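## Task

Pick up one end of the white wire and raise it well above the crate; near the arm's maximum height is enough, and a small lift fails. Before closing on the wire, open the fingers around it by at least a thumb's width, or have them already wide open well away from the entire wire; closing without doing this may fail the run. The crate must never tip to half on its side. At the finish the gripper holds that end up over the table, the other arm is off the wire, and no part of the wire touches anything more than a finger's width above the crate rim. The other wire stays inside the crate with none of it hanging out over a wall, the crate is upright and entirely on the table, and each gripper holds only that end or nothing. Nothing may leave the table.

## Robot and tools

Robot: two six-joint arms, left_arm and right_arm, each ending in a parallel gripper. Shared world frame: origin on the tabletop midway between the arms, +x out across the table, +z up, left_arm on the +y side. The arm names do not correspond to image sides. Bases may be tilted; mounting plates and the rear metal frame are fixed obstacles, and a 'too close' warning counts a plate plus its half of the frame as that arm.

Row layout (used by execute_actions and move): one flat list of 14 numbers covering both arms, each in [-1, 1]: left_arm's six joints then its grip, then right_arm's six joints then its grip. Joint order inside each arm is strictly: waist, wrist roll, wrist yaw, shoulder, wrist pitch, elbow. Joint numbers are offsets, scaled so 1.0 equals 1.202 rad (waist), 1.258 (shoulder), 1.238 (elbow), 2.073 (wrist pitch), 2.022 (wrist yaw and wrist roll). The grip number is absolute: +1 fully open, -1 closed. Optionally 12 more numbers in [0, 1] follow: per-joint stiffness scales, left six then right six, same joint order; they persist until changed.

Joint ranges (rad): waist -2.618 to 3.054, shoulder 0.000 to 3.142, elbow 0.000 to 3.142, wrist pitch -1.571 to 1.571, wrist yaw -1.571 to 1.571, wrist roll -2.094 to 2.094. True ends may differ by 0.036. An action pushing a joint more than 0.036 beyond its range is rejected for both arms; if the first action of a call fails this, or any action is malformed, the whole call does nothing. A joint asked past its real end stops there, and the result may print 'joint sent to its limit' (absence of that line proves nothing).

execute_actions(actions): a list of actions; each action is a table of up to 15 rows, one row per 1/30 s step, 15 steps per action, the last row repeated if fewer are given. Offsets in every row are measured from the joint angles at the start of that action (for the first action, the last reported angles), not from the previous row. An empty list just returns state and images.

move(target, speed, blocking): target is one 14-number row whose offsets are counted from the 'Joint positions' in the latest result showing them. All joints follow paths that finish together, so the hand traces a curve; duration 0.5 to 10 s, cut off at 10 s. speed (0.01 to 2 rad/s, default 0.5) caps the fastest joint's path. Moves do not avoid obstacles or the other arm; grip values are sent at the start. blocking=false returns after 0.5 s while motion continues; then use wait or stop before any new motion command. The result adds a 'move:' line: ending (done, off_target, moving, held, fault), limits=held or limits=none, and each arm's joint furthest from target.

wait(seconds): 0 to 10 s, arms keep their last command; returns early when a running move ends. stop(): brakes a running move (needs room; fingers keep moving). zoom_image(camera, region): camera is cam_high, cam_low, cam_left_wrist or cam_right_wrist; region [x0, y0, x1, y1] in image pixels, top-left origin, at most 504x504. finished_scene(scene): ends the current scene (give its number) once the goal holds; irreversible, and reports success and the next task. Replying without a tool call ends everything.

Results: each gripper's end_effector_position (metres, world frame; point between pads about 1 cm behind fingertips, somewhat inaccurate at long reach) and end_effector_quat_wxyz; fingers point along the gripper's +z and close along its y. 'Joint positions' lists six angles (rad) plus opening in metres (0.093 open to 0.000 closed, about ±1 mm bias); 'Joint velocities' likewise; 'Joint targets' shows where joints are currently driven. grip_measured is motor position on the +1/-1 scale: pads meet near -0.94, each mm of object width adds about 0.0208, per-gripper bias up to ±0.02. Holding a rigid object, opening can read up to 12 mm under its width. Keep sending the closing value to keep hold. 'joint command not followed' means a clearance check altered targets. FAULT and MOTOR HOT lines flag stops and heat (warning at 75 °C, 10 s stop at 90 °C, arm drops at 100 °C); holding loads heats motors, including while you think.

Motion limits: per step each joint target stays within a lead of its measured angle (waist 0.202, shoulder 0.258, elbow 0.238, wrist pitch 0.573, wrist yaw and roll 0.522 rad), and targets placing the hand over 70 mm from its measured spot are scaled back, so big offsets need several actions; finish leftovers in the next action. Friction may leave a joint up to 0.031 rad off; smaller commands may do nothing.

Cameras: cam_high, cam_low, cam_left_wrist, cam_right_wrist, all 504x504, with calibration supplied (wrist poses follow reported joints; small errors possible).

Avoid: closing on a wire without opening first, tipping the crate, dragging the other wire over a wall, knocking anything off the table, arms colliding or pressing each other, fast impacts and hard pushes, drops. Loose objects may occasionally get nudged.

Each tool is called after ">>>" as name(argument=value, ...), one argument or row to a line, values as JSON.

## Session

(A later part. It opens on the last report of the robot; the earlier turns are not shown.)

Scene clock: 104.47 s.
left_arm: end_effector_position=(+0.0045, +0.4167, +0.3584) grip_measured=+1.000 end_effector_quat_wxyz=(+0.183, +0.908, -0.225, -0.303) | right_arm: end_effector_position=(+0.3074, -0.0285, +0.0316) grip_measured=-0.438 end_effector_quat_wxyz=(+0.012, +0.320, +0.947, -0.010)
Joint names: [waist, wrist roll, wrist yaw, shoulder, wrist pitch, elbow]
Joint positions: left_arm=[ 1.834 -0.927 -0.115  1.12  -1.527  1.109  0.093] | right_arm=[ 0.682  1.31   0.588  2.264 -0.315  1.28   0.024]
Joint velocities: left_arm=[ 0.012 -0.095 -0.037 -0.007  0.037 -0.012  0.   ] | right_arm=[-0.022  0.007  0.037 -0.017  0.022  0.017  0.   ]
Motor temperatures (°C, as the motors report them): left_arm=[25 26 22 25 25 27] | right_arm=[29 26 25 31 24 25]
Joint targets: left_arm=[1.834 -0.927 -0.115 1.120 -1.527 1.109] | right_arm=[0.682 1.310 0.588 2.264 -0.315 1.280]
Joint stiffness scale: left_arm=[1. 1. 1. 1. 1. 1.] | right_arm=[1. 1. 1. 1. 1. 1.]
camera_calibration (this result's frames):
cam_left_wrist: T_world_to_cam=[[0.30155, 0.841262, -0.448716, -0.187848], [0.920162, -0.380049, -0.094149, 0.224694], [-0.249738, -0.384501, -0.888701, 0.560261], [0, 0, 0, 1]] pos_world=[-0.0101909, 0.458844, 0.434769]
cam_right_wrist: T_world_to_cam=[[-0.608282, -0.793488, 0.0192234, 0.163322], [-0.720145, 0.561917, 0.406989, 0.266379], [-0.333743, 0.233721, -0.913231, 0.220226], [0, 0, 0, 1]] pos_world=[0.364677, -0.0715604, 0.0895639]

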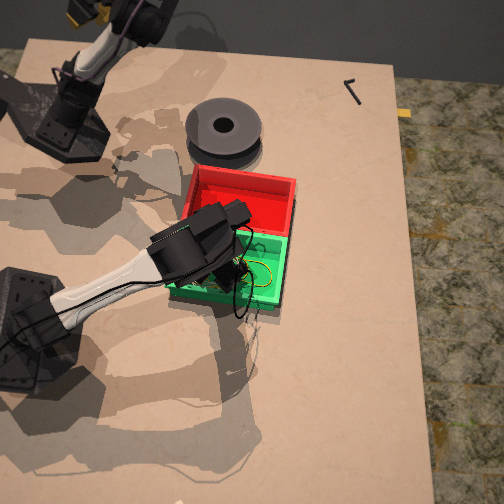

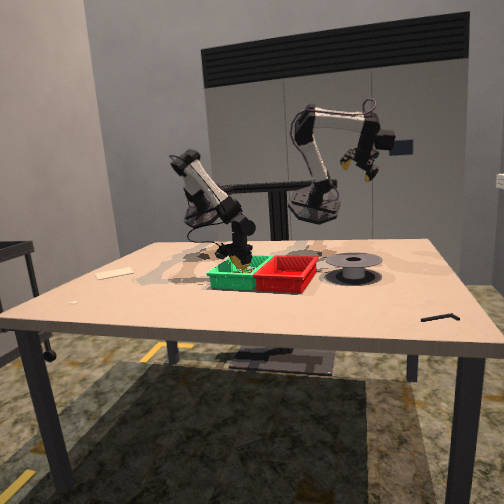

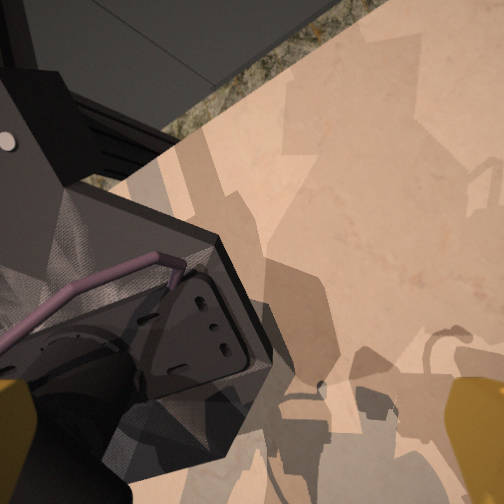

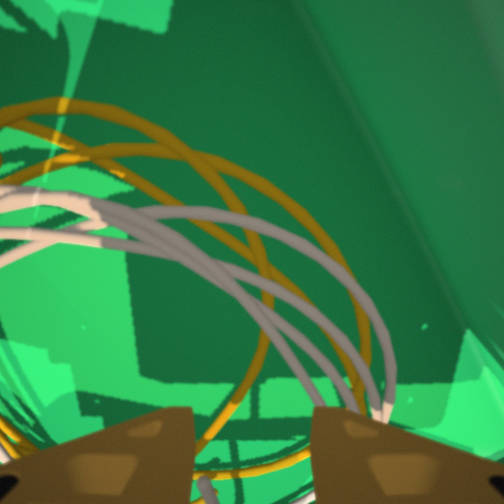

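>>> execute_actions(
  actions=[
    [[0,0,0,0,0,0,1,0.033,0,0,0.024,0,0,-0.44]],
    [[0,0,0,0,0,0,1,0,0,0,0,0,0,-0.44]],
  ],
)

Scene clock: 111.27 s.
left_arm: end_effector_position=(+0.0045, +0.4167, +0.3584) grip_measured=+1.000 end_effector_quat_wxyz=(+0.183, +0.908, -0.225, -0.303) | right_arm: end_effector_position=(+0.3005, -0.0141, +0.0402) grip_measured=-0.438 end_effector_quat_wxyz=(+0.013, +0.304, +0.953, +0.002)
Joint names: [waist, wrist roll, wrist yaw, shoulder, wrist pitch, elbow]
Joint positions: left_arm=[ 1.834 -0.927 -0.115  1.12  -1.527  1.109  0.093] | right_arm=[ 0.723  1.31   0.589  2.264 -0.315  1.28   0.024]
Joint velocities: left_arm=[-0.002 -0.022 -0.051 -0.002 -0.007 -0.022  0.   ] | right_arm=[ 0.002  0.037  0.007 -0.017 -0.022  0.007  0.   ]
Motor temperatures (°C, as the motors report them): left_arm=[25 26 22 25 25 27] | right_arm=[29 26 25 32 24 25]
Joint targets: left_arm=[1.834 -0.927 -0.115 1.120 -1.527 1.109] | right_arm=[0.723 1.310 0.589 2.264 -0.315 1.280]
Joint stiffness scale: left_arm=[1. 1. 1. 1. 1. 1.] | right_arm=[1. 1. 1. 1. 1. 1.]
camera_calibration (this result's frames):
cam_left_wrist: T_world_to_cam=[[0.30155, 0.841262, -0.448716, -0.187848], [0.920162, -0.380049, -0.094149, 0.224694], [-0.249738, -0.384501, -0.888701, 0.560261], [0, 0, 0, 1]] pos_world=[-0.0101909, 0.458844, 0.434769]
cam_right_wrist: T_world_to_cam=[[-0.581329, -0.81366, -0.00391833, 0.16295], [-0.742566, 0.528554, 0.411371, 0.255905], [-0.332645, 0.242051, -0.91146, 0.222179], [0, 0, 0, 1]] pos_world=[0.358661, -0.0564523, 0.0978738]

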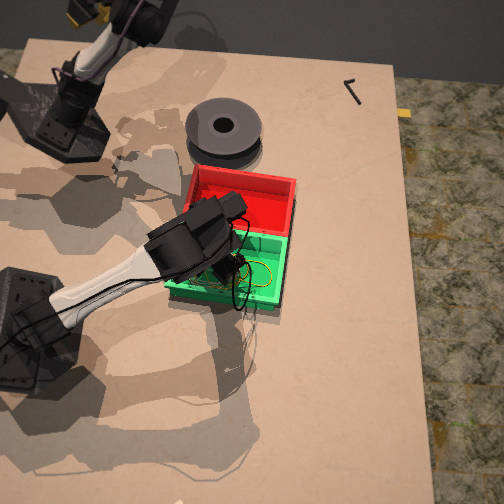

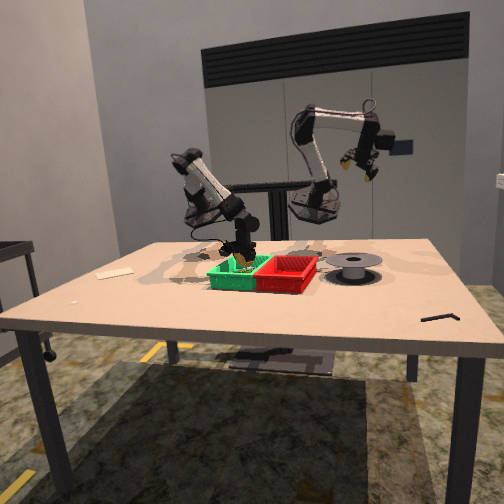

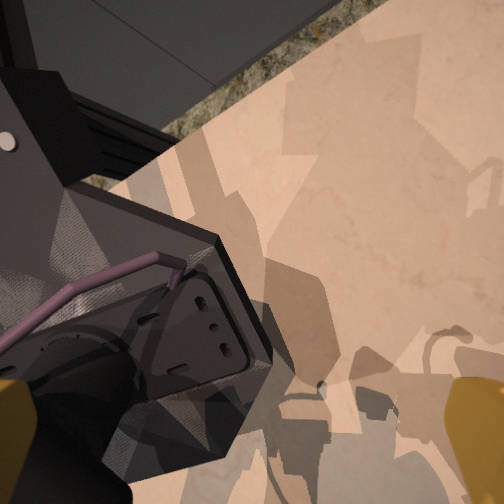

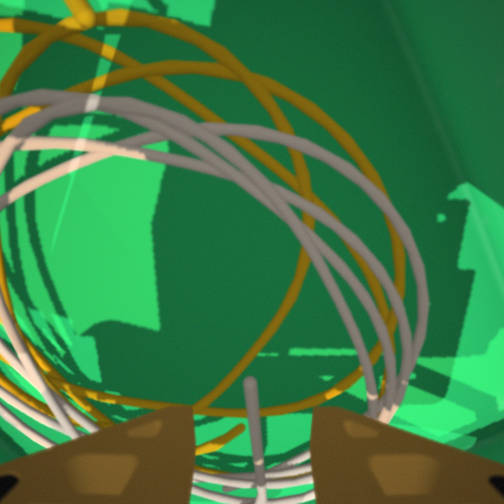

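>>> execute_actions(
  actions=[
    [[0,0,0,0,0,0,1,-0.02,0,0,0.037,0,0,-0.44]],
    [[0,0,0,0,0,0,1,0,0,0,0,0,0,-0.44]],
  ],
)

Scene clock: 119.33 s.
left_arm: end_effector_position=(+0.0045, +0.4167, +0.3584) grip_measured=+1.000 end_effector_quat_wxyz=(+0.183, +0.908, -0.225, -0.303) | right_arm: end_effector_position=(+0.2953, -0.0186, +0.0312) grip_measured=-0.438 end_effector_quat_wxyz=(+0.008, +0.303, +0.953, -0.009)
Joint names: [waist, wrist roll, wrist yaw, shoulder, wrist pitch, elbow]
Joint positions: left_arm=[ 1.834 -0.927 -0.115  1.12  -1.527  1.109  0.093] | right_arm=[ 0.711  1.31   0.589  2.286 -0.314  1.28   0.024]
Joint velocities: left_arm=[-0.012 -0.037  0.007 -0.012 -0.007 -0.027  0.   ] | right_arm=[ 0.002 -0.037 -0.051  0.007 -0.037 -0.027 -0.   ]
Motor temperatures (°C, as the motors report them): left_arm=[25 26 22 25 25 28] | right_arm=[29 26 25 33 24 24]
Joint targets: left_arm=[1.834 -0.927 -0.115 1.120 -1.527 1.109] | right_arm=[0.711 1.310 0.589 2.286 -0.314 1.280]
Joint stiffness scale: left_arm=[1. 1. 1. 1. 1. 1.] | right_arm=[1. 1. 1. 1. 1. 1.]
camera_calibration (this result's frames):
cam_left_wrist: T_world_to_cam=[[0.30155, 0.841262, -0.448716, -0.187848], [0.920162, -0.380049, -0.094149, 0.224694], [-0.249738, -0.384501, -0.888701, 0.560261], [0, 0, 0, 1]] pos_world=[-0.0101909, 0.458844, 0.434769]
cam_right_wrist: T_world_to_cam=[[-0.579636, -0.814638, 0.0196932, 0.154955], [-0.736871, 0.534314, 0.414162, 0.256459], [-0.347914, 0.225551, -0.90999, 0.217508], [0, 0, 0, 1]] pos_world=[0.354469, -0.0598569, 0.0886633]

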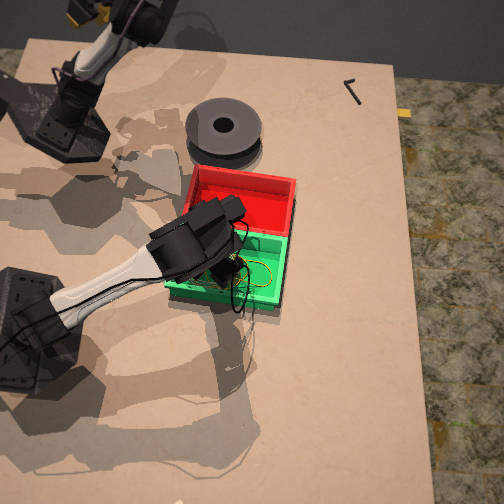

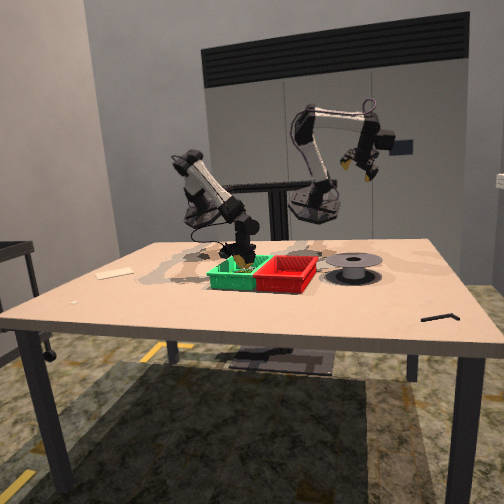

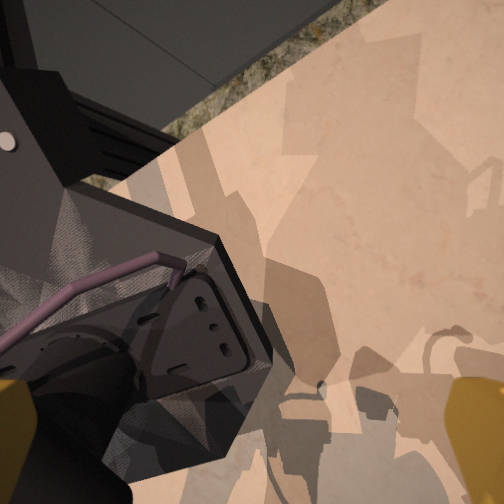

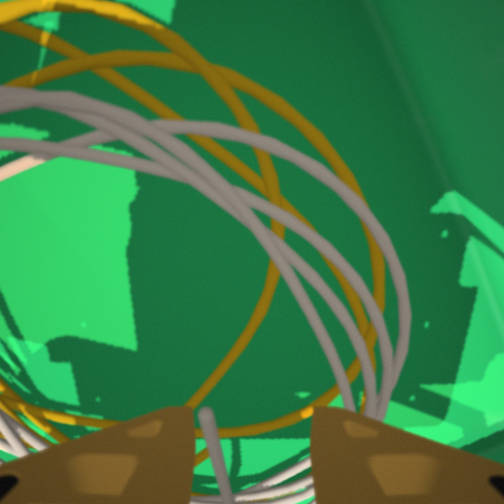

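>>> execute_actions(
  actions=[
    [[0,0,0,0,0,0,1,0,0,0,0,0,0,-0.7]],
    [[0,0,0,0,0,0,1,0,0,0,0,0,0,-1]],
    [[0,0,0,0,0,0,1,0,0,0,0,0,0,-1]],
    [[0,0,0,0,0,0,1,0,0,0,-0.07,0,0,-1]],
    [[0,0,0,0,0,0,1,0,0,0,-0.07,0,0,-1]],
  ],
)

Scene clock: 123.73 s.
left_arm: end_effector_position=(+0.0045, +0.4167, +0.3584) grip_measured=+1.000 end_effector_quat_wxyz=(+0.183, +0.908, -0.225, -0.303) | right_arm: end_effector_position=(+0.3519, -0.0176, +0.0871) grip_measured=-0.991 end_effector_quat_wxyz=(+0.048, +0.348, +0.935, +0.055)
Joint names: [waist, wrist roll, wrist yaw, shoulder, wrist pitch, elbow]
Joint positions: left_arm=[ 1.834 -0.927 -0.115  1.12  -1.527  1.109  0.093] | right_arm=[ 0.711  1.31   0.587  2.107 -0.311  1.278  0.   ]
Joint velocities: left_arm=[ 0.012  0.037 -0.037 -0.012  0.037 -0.012  0.   ] | right_arm=[-0.007 -0.007 -0.007 -0.007  0.007 -0.002  0.   ]
Motor temperatures (°C, as the motors report them): left_arm=[25 26 22 25 25 28] | right_arm=[30 26 25 33 24 24]
Joint targets: left_arm=[1.834 -0.927 -0.115 1.120 -1.527 1.109] | right_arm=[0.711 1.310 0.588 2.108 -0.313 1.279]
Joint stiffness scale: left_arm=[1. 1. 1. 1. 1. 1.] | right_arm=[1. 1. 1. 1. 1. 1.]
camera_calibration (this result's frames):
cam_left_wrist: T_world_to_cam=[[0.30155, 0.841262, -0.448716, -0.187848], [0.920162, -0.380049, -0.094149, 0.224694], [-0.249738, -0.384501, -0.888701, 0.560261], [0, 0, 0, 1]] pos_world=[-0.0101909, 0.458844, 0.434769]
cam_right_wrist: T_world_to_cam=[[-0.648735, -0.750095, -0.128453, 0.225852], [-0.73025, 0.566069, 0.382493, 0.275437], [-0.214193, 0.341939, -0.914986, 0.243188], [0, 0, 0, 1]] pos_world=[0.399745, -0.0696618, 0.146172]

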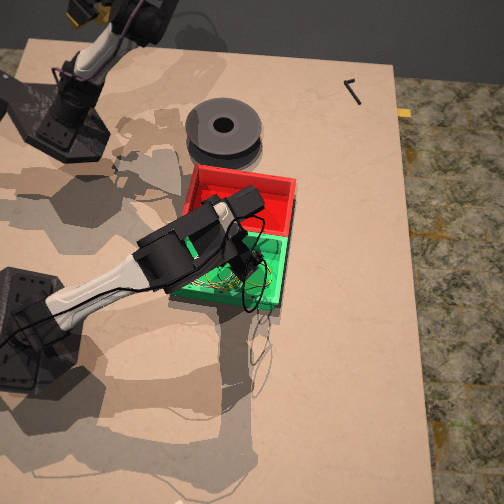

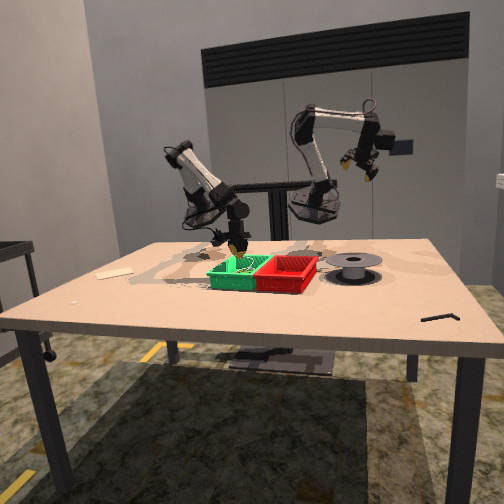

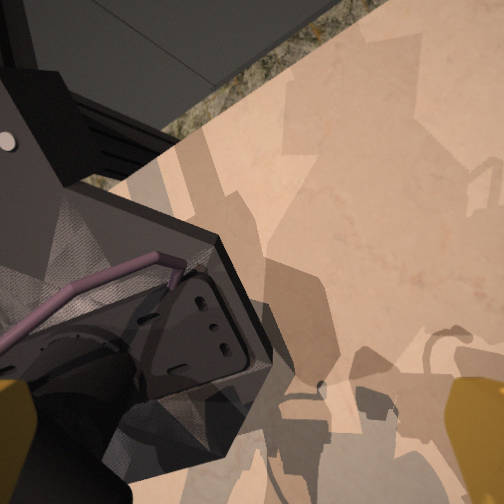

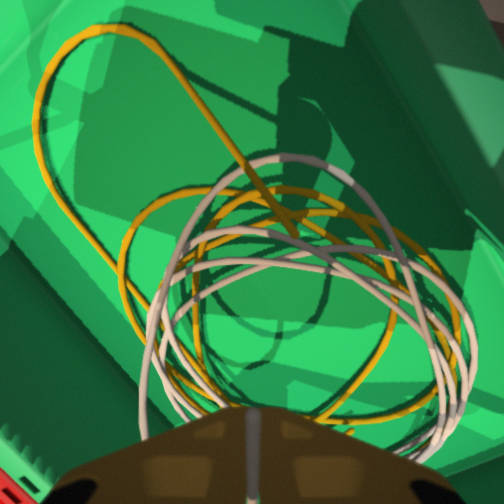

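>>> move(
  target=[0,0,0,0,0,0,1,0.318,-0.2,0,-0.135,-0.33,0.1,-1],
  speed=0.4,
)

>>> move(
  target=[0,0,0,0,0,0,1,0.5,-0.45,0.12,-0.12,0.05,0.5,-1],
  speed=0.4,
)

Scene clock: 148.87 s.
left_arm: end_effector_position=(+0.0045, +0.4167, +0.3584) grip_measured=+1.000 end_effector_quat_wxyz=(+0.183, +0.908, -0.225, -0.303) | right_arm: end_effector_position=(+0.2524, +0.0009, +0.2284) grip_measured=-0.991 end_effector_quat_wxyz=(-0.007, -0.110, +0.994, +0.016)
Joint names: [waist, wrist roll, wrist yaw, shoulder, wrist pitch, elbow]
Joint positions: left_arm=[ 1.834 -0.927 -0.115  1.12  -1.527  1.109  0.093] | right_arm=[ 1.091  0.911  0.587  1.951 -0.982  1.388  0.   ]
Joint velocities: left_arm=[-0.017 -0.051 -0.11   0.017  0.081 -0.017  0.   ] | right_arm=[ 0.007 -0.007  0.022 -0.007 -0.037  0.002  0.   ]
Motor temperatures (°C, as the motors report them): left_arm=[25 26 22 25 25 28] | right_arm=[30 26 25 35 24 24]
Joint targets: left_arm=[1.834 -0.927 -0.115 1.120 -1.527 1.109] | right_arm=[1.093 0.906 0.587 1.937 -0.995 1.402]
Joint stiffness scale: left_arm=[1. 1. 1. 1. 1. 1.] | right_arm=[1. 1. 1. 1. 1. 1.]
move: done; limits=none; left_arm: farthest joint: the waist, 0.000 radians from its target (0.000 radians at the start); right_arm: farthest joint: the shoulder, 0.014 radians from its target (0.170 radians at the start)
camera_calibration (this result's frames):
cam_left_wrist: T_world_to_cam=[[0.30155, 0.841262, -0.448716, -0.187848], [0.920162, -0.380049, -0.094149, 0.224694], [-0.249738, -0.384501, -0.888701, 0.560261], [0, 0, 0, 1]] pos_world=[-0.0101909, 0.458844, 0.434769]
cam_right_wrist: T_world_to_cam=[[0.216412, -0.975991, -0.0246471, -0.0485341], [-0.873028, -0.204759, 0.442601, 0.161303], [-0.437021, -0.0742667, -0.89638, 0.397223], [0, 0, 0, 1]] pos_world=[0.32492, 0.0151599, 0.283473]

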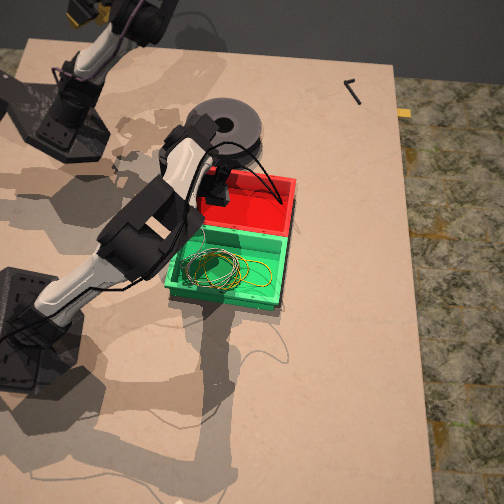

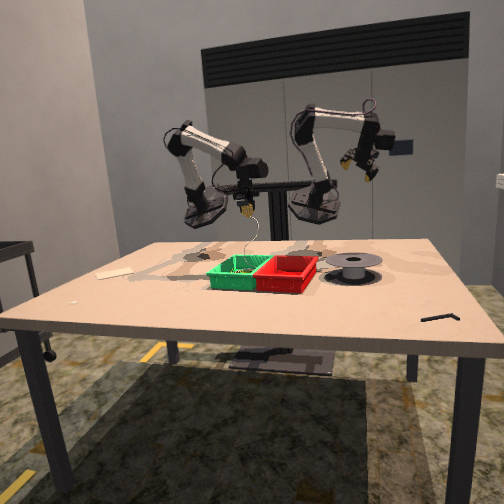

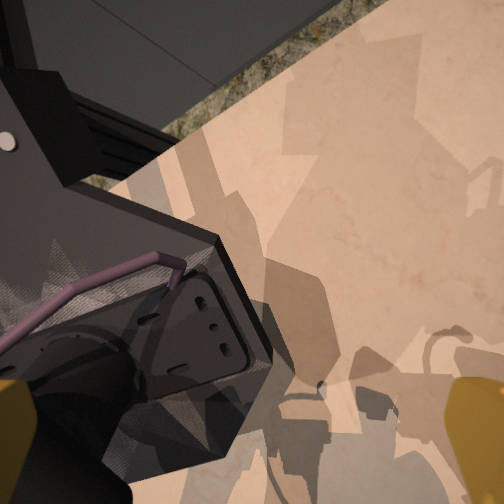

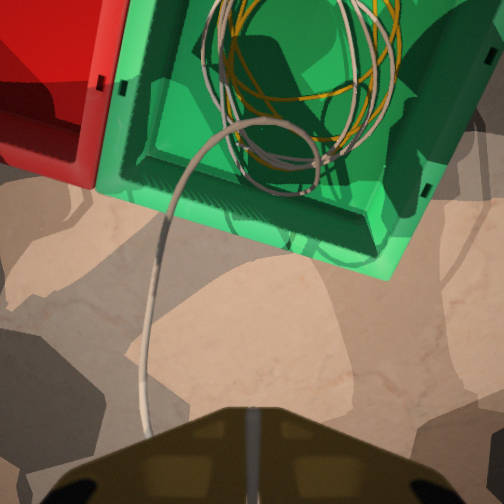

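Scene clock: 151.87 s.
left_arm: end_effector_position=(+0.0045, +0.4167, +0.3584) grip_measured=+1.000 end_effector_quat_wxyz=(+0.183, +0.908, -0.225, -0.303) | right_arm: end_effector_position=(+0.2533, +0.0944, +0.6081) grip_measured=-0.991 end_effector_quat_wxyz=(+0.383, -0.417, +0.771, +0.292)
Joint names: [waist, wrist roll, wrist yaw, shoulder, wrist pitch, elbow]
Joint positions: left_arm=[ 1.834 -0.927 -0.115  1.12  -1.527  1.109  0.093] | right_arm=[ 1.691  0.006  0.82   1.812 -0.878  1.996  0.   ]
Joint velocities: left_arm=[ 0.007 -0.081 -0.022 -0.002 -0.037 -0.012  0.   ] | right_arm=[ 0.002 -0.066  0.022 -0.017 -0.037 -0.002  0.   ]
Motor temperatures (°C, as the motors report them): left_arm=[25 26 22 25 25 28] | right_arm=[30 26 25 35 24 25]
Joint targets: left_arm=[1.834 -0.927 -0.115 1.120 -1.527 1.109] | right_arm=[1.692 0.001 0.830 1.800 -0.878 2.007]
Joint stiffness scale: left_arm=[1. 1. 1. 1. 1. 1.] | right_arm=[1. 1. 1. 1. 1. 1.]
move: done; limits=none; left_arm: farthest joint: the waist, 0.000 radians from its target (0.000 radians at the start); right_arm: farthest joint: the shoulder, 0.012 radians from its target (0.151 radians at the start)
camera_calibration (this result's frames):
cam_left_wrist: T_world_to_cam=[[0.30155, 0.841262, -0.448716, -0.187848], [0.920162, -0.380049, -0.094149, 0.224694], [-0.249738, -0.384501, -0.888701, 0.560261], [0, 0, 0, 1]] pos_world=[-0.0101909, 0.458844, 0.434769]
cam_right_wrist: T_world_to_cam=[[0.862573, -0.489055, -0.129584, -0.0939413], [-0.479265, -0.707795, -0.518972, 0.545654], [0.162087, 0.509756, -0.844912, 0.506789], [0, 0, 0, 1]] pos_world=[0.260401, 0.0819302, 0.699198]

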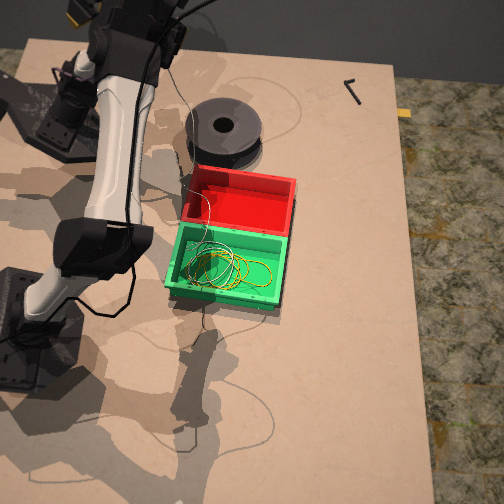

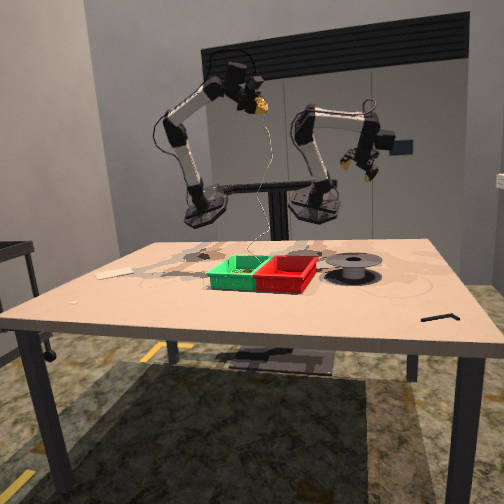

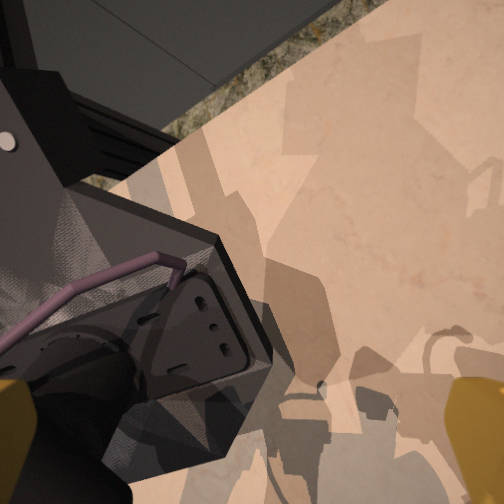

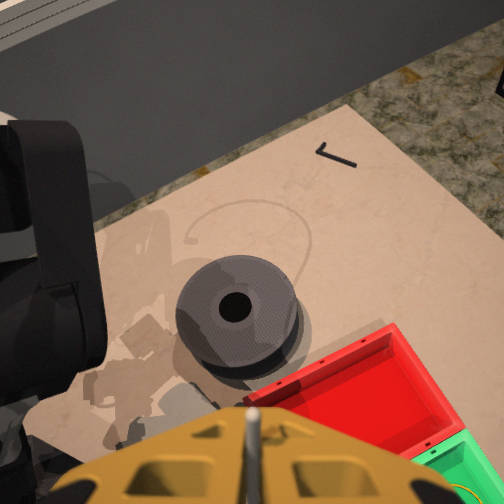

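>>> move(
  target=[0,0,0,0,0,0,1,0.35,-0.25,0.14,-0.09,0.057,0.4,-1],
  speed=0.4,
)

Scene clock: 156.20 s.
left_arm: end_effector_position=(+0.0045, +0.4167, +0.3584) grip_measured=+1.000 end_effector_quat_wxyz=(+0.183, +0.908, -0.225, -0.303) | right_arm: end_effector_position=(+0.2806, -0.0713, +0.8336) grip_measured=-0.991 end_effector_quat_wxyz=(+0.569, -0.331, +0.642, +0.393)
Joint names: [waist, wrist roll, wrist yaw, shoulder, wrist pitch, elbow]
Joint positions: left_arm=[ 1.834 -0.927 -0.115  1.12  -1.527  1.109  0.093] | right_arm=[ 2.105 -0.495  1.091  1.709 -0.761  2.481  0.   ]
Joint velocities: left_arm=[ 0.007 -0.007  0.037 -0.002 -0.051  0.017  0.   ] | right_arm=[ 0.002  0.022  0.066 -0.007 -0.022  0.027  0.   ]
Motor temperatures (°C, as the motors report them): left_arm=[25 26 22 25 25 28] | right_arm=[30 26 25 34 25 25]
Joint targets: left_arm=[1.834 -0.927 -0.115 1.120 -1.527 1.109] | right_arm=[2.111 -0.500 1.103 1.699 -0.760 2.492]
Joint stiffness scale: left_arm=[1. 1. 1. 1. 1. 1.] | right_arm=[1. 1. 1. 1. 1. 1.]
move: done; limits=none; left_arm: farthest joint: the waist, 0.000 radians from its target (0.000 radians at the start); right_arm: farthest joint: the wrist yaw, 0.012 radians from its target (0.283 radians at the start)
camera_calibration (this result's frames):
cam_left_wrist: T_world_to_cam=[[0.30155, 0.841262, -0.448716, -0.187848], [0.920162, -0.380049, -0.094149, 0.224694], [-0.249738, -0.384501, -0.888701, 0.560261], [0, 0, 0, 1]] pos_world=[-0.0101909, 0.458844, 0.434769]
cam_right_wrist: T_world_to_cam=[[0.867896, -0.479107, -0.1312, -0.16878], [-0.329594, -0.3578, -0.873697, 0.837183], [0.371651, 0.801521, -0.468444, 0.42554], [0, 0, 0, 1]] pos_world=[0.264262, -0.122398, 0.908642]

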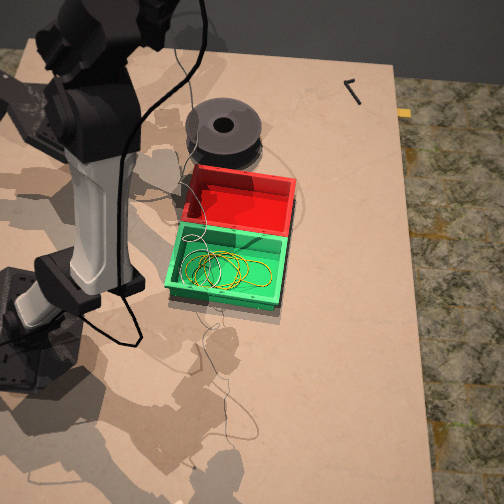

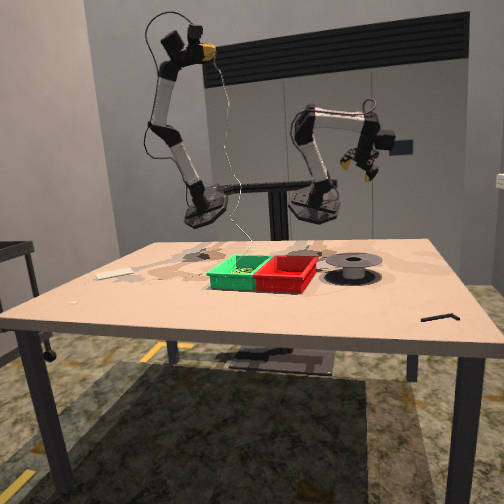

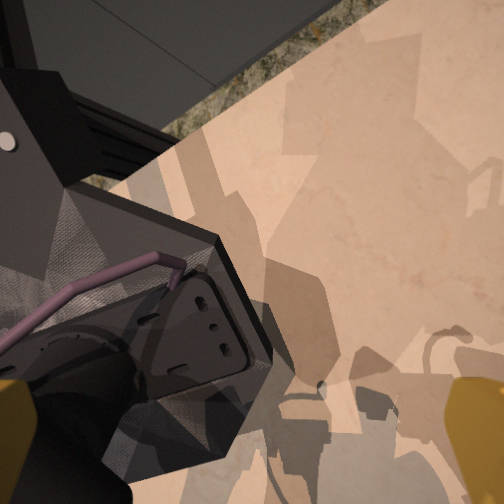

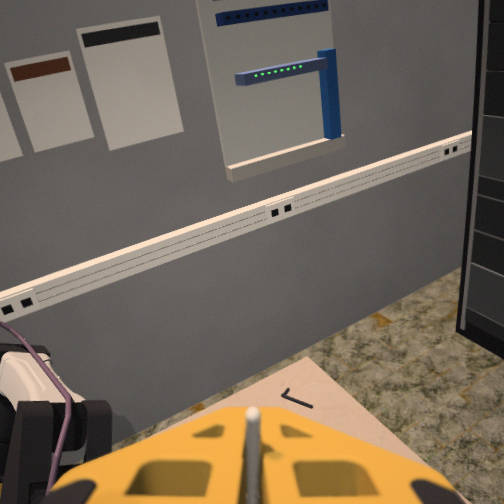

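>>> zoom_image(
  camera="cam_high",
  region=[140, 150, 320, 330],
)

>>> zoom_image(
  camera="cam_low",
  region=[170, 160, 350, 310],
)

Region (140, 150, 320, 330) of cam_high's 504x504 image, scaled by 2.800, with more detail than that image has.

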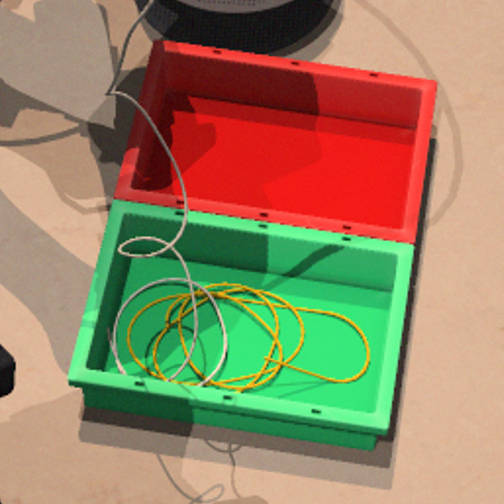

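Region (170, 160, 350, 310) of cam_low's 504x504 image, scaled by 2.800, with more detail than that image has.

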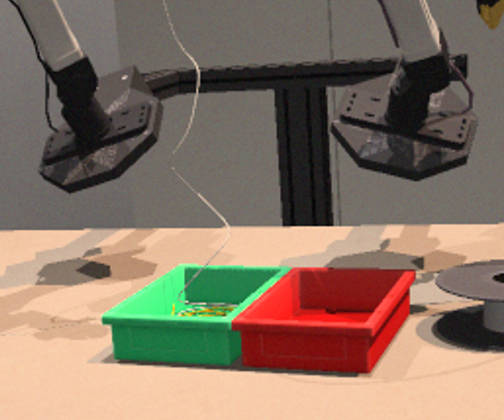

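Looks fine.

>>> finished_scene(
  scene=1,
)

The scene is finished: the task was done.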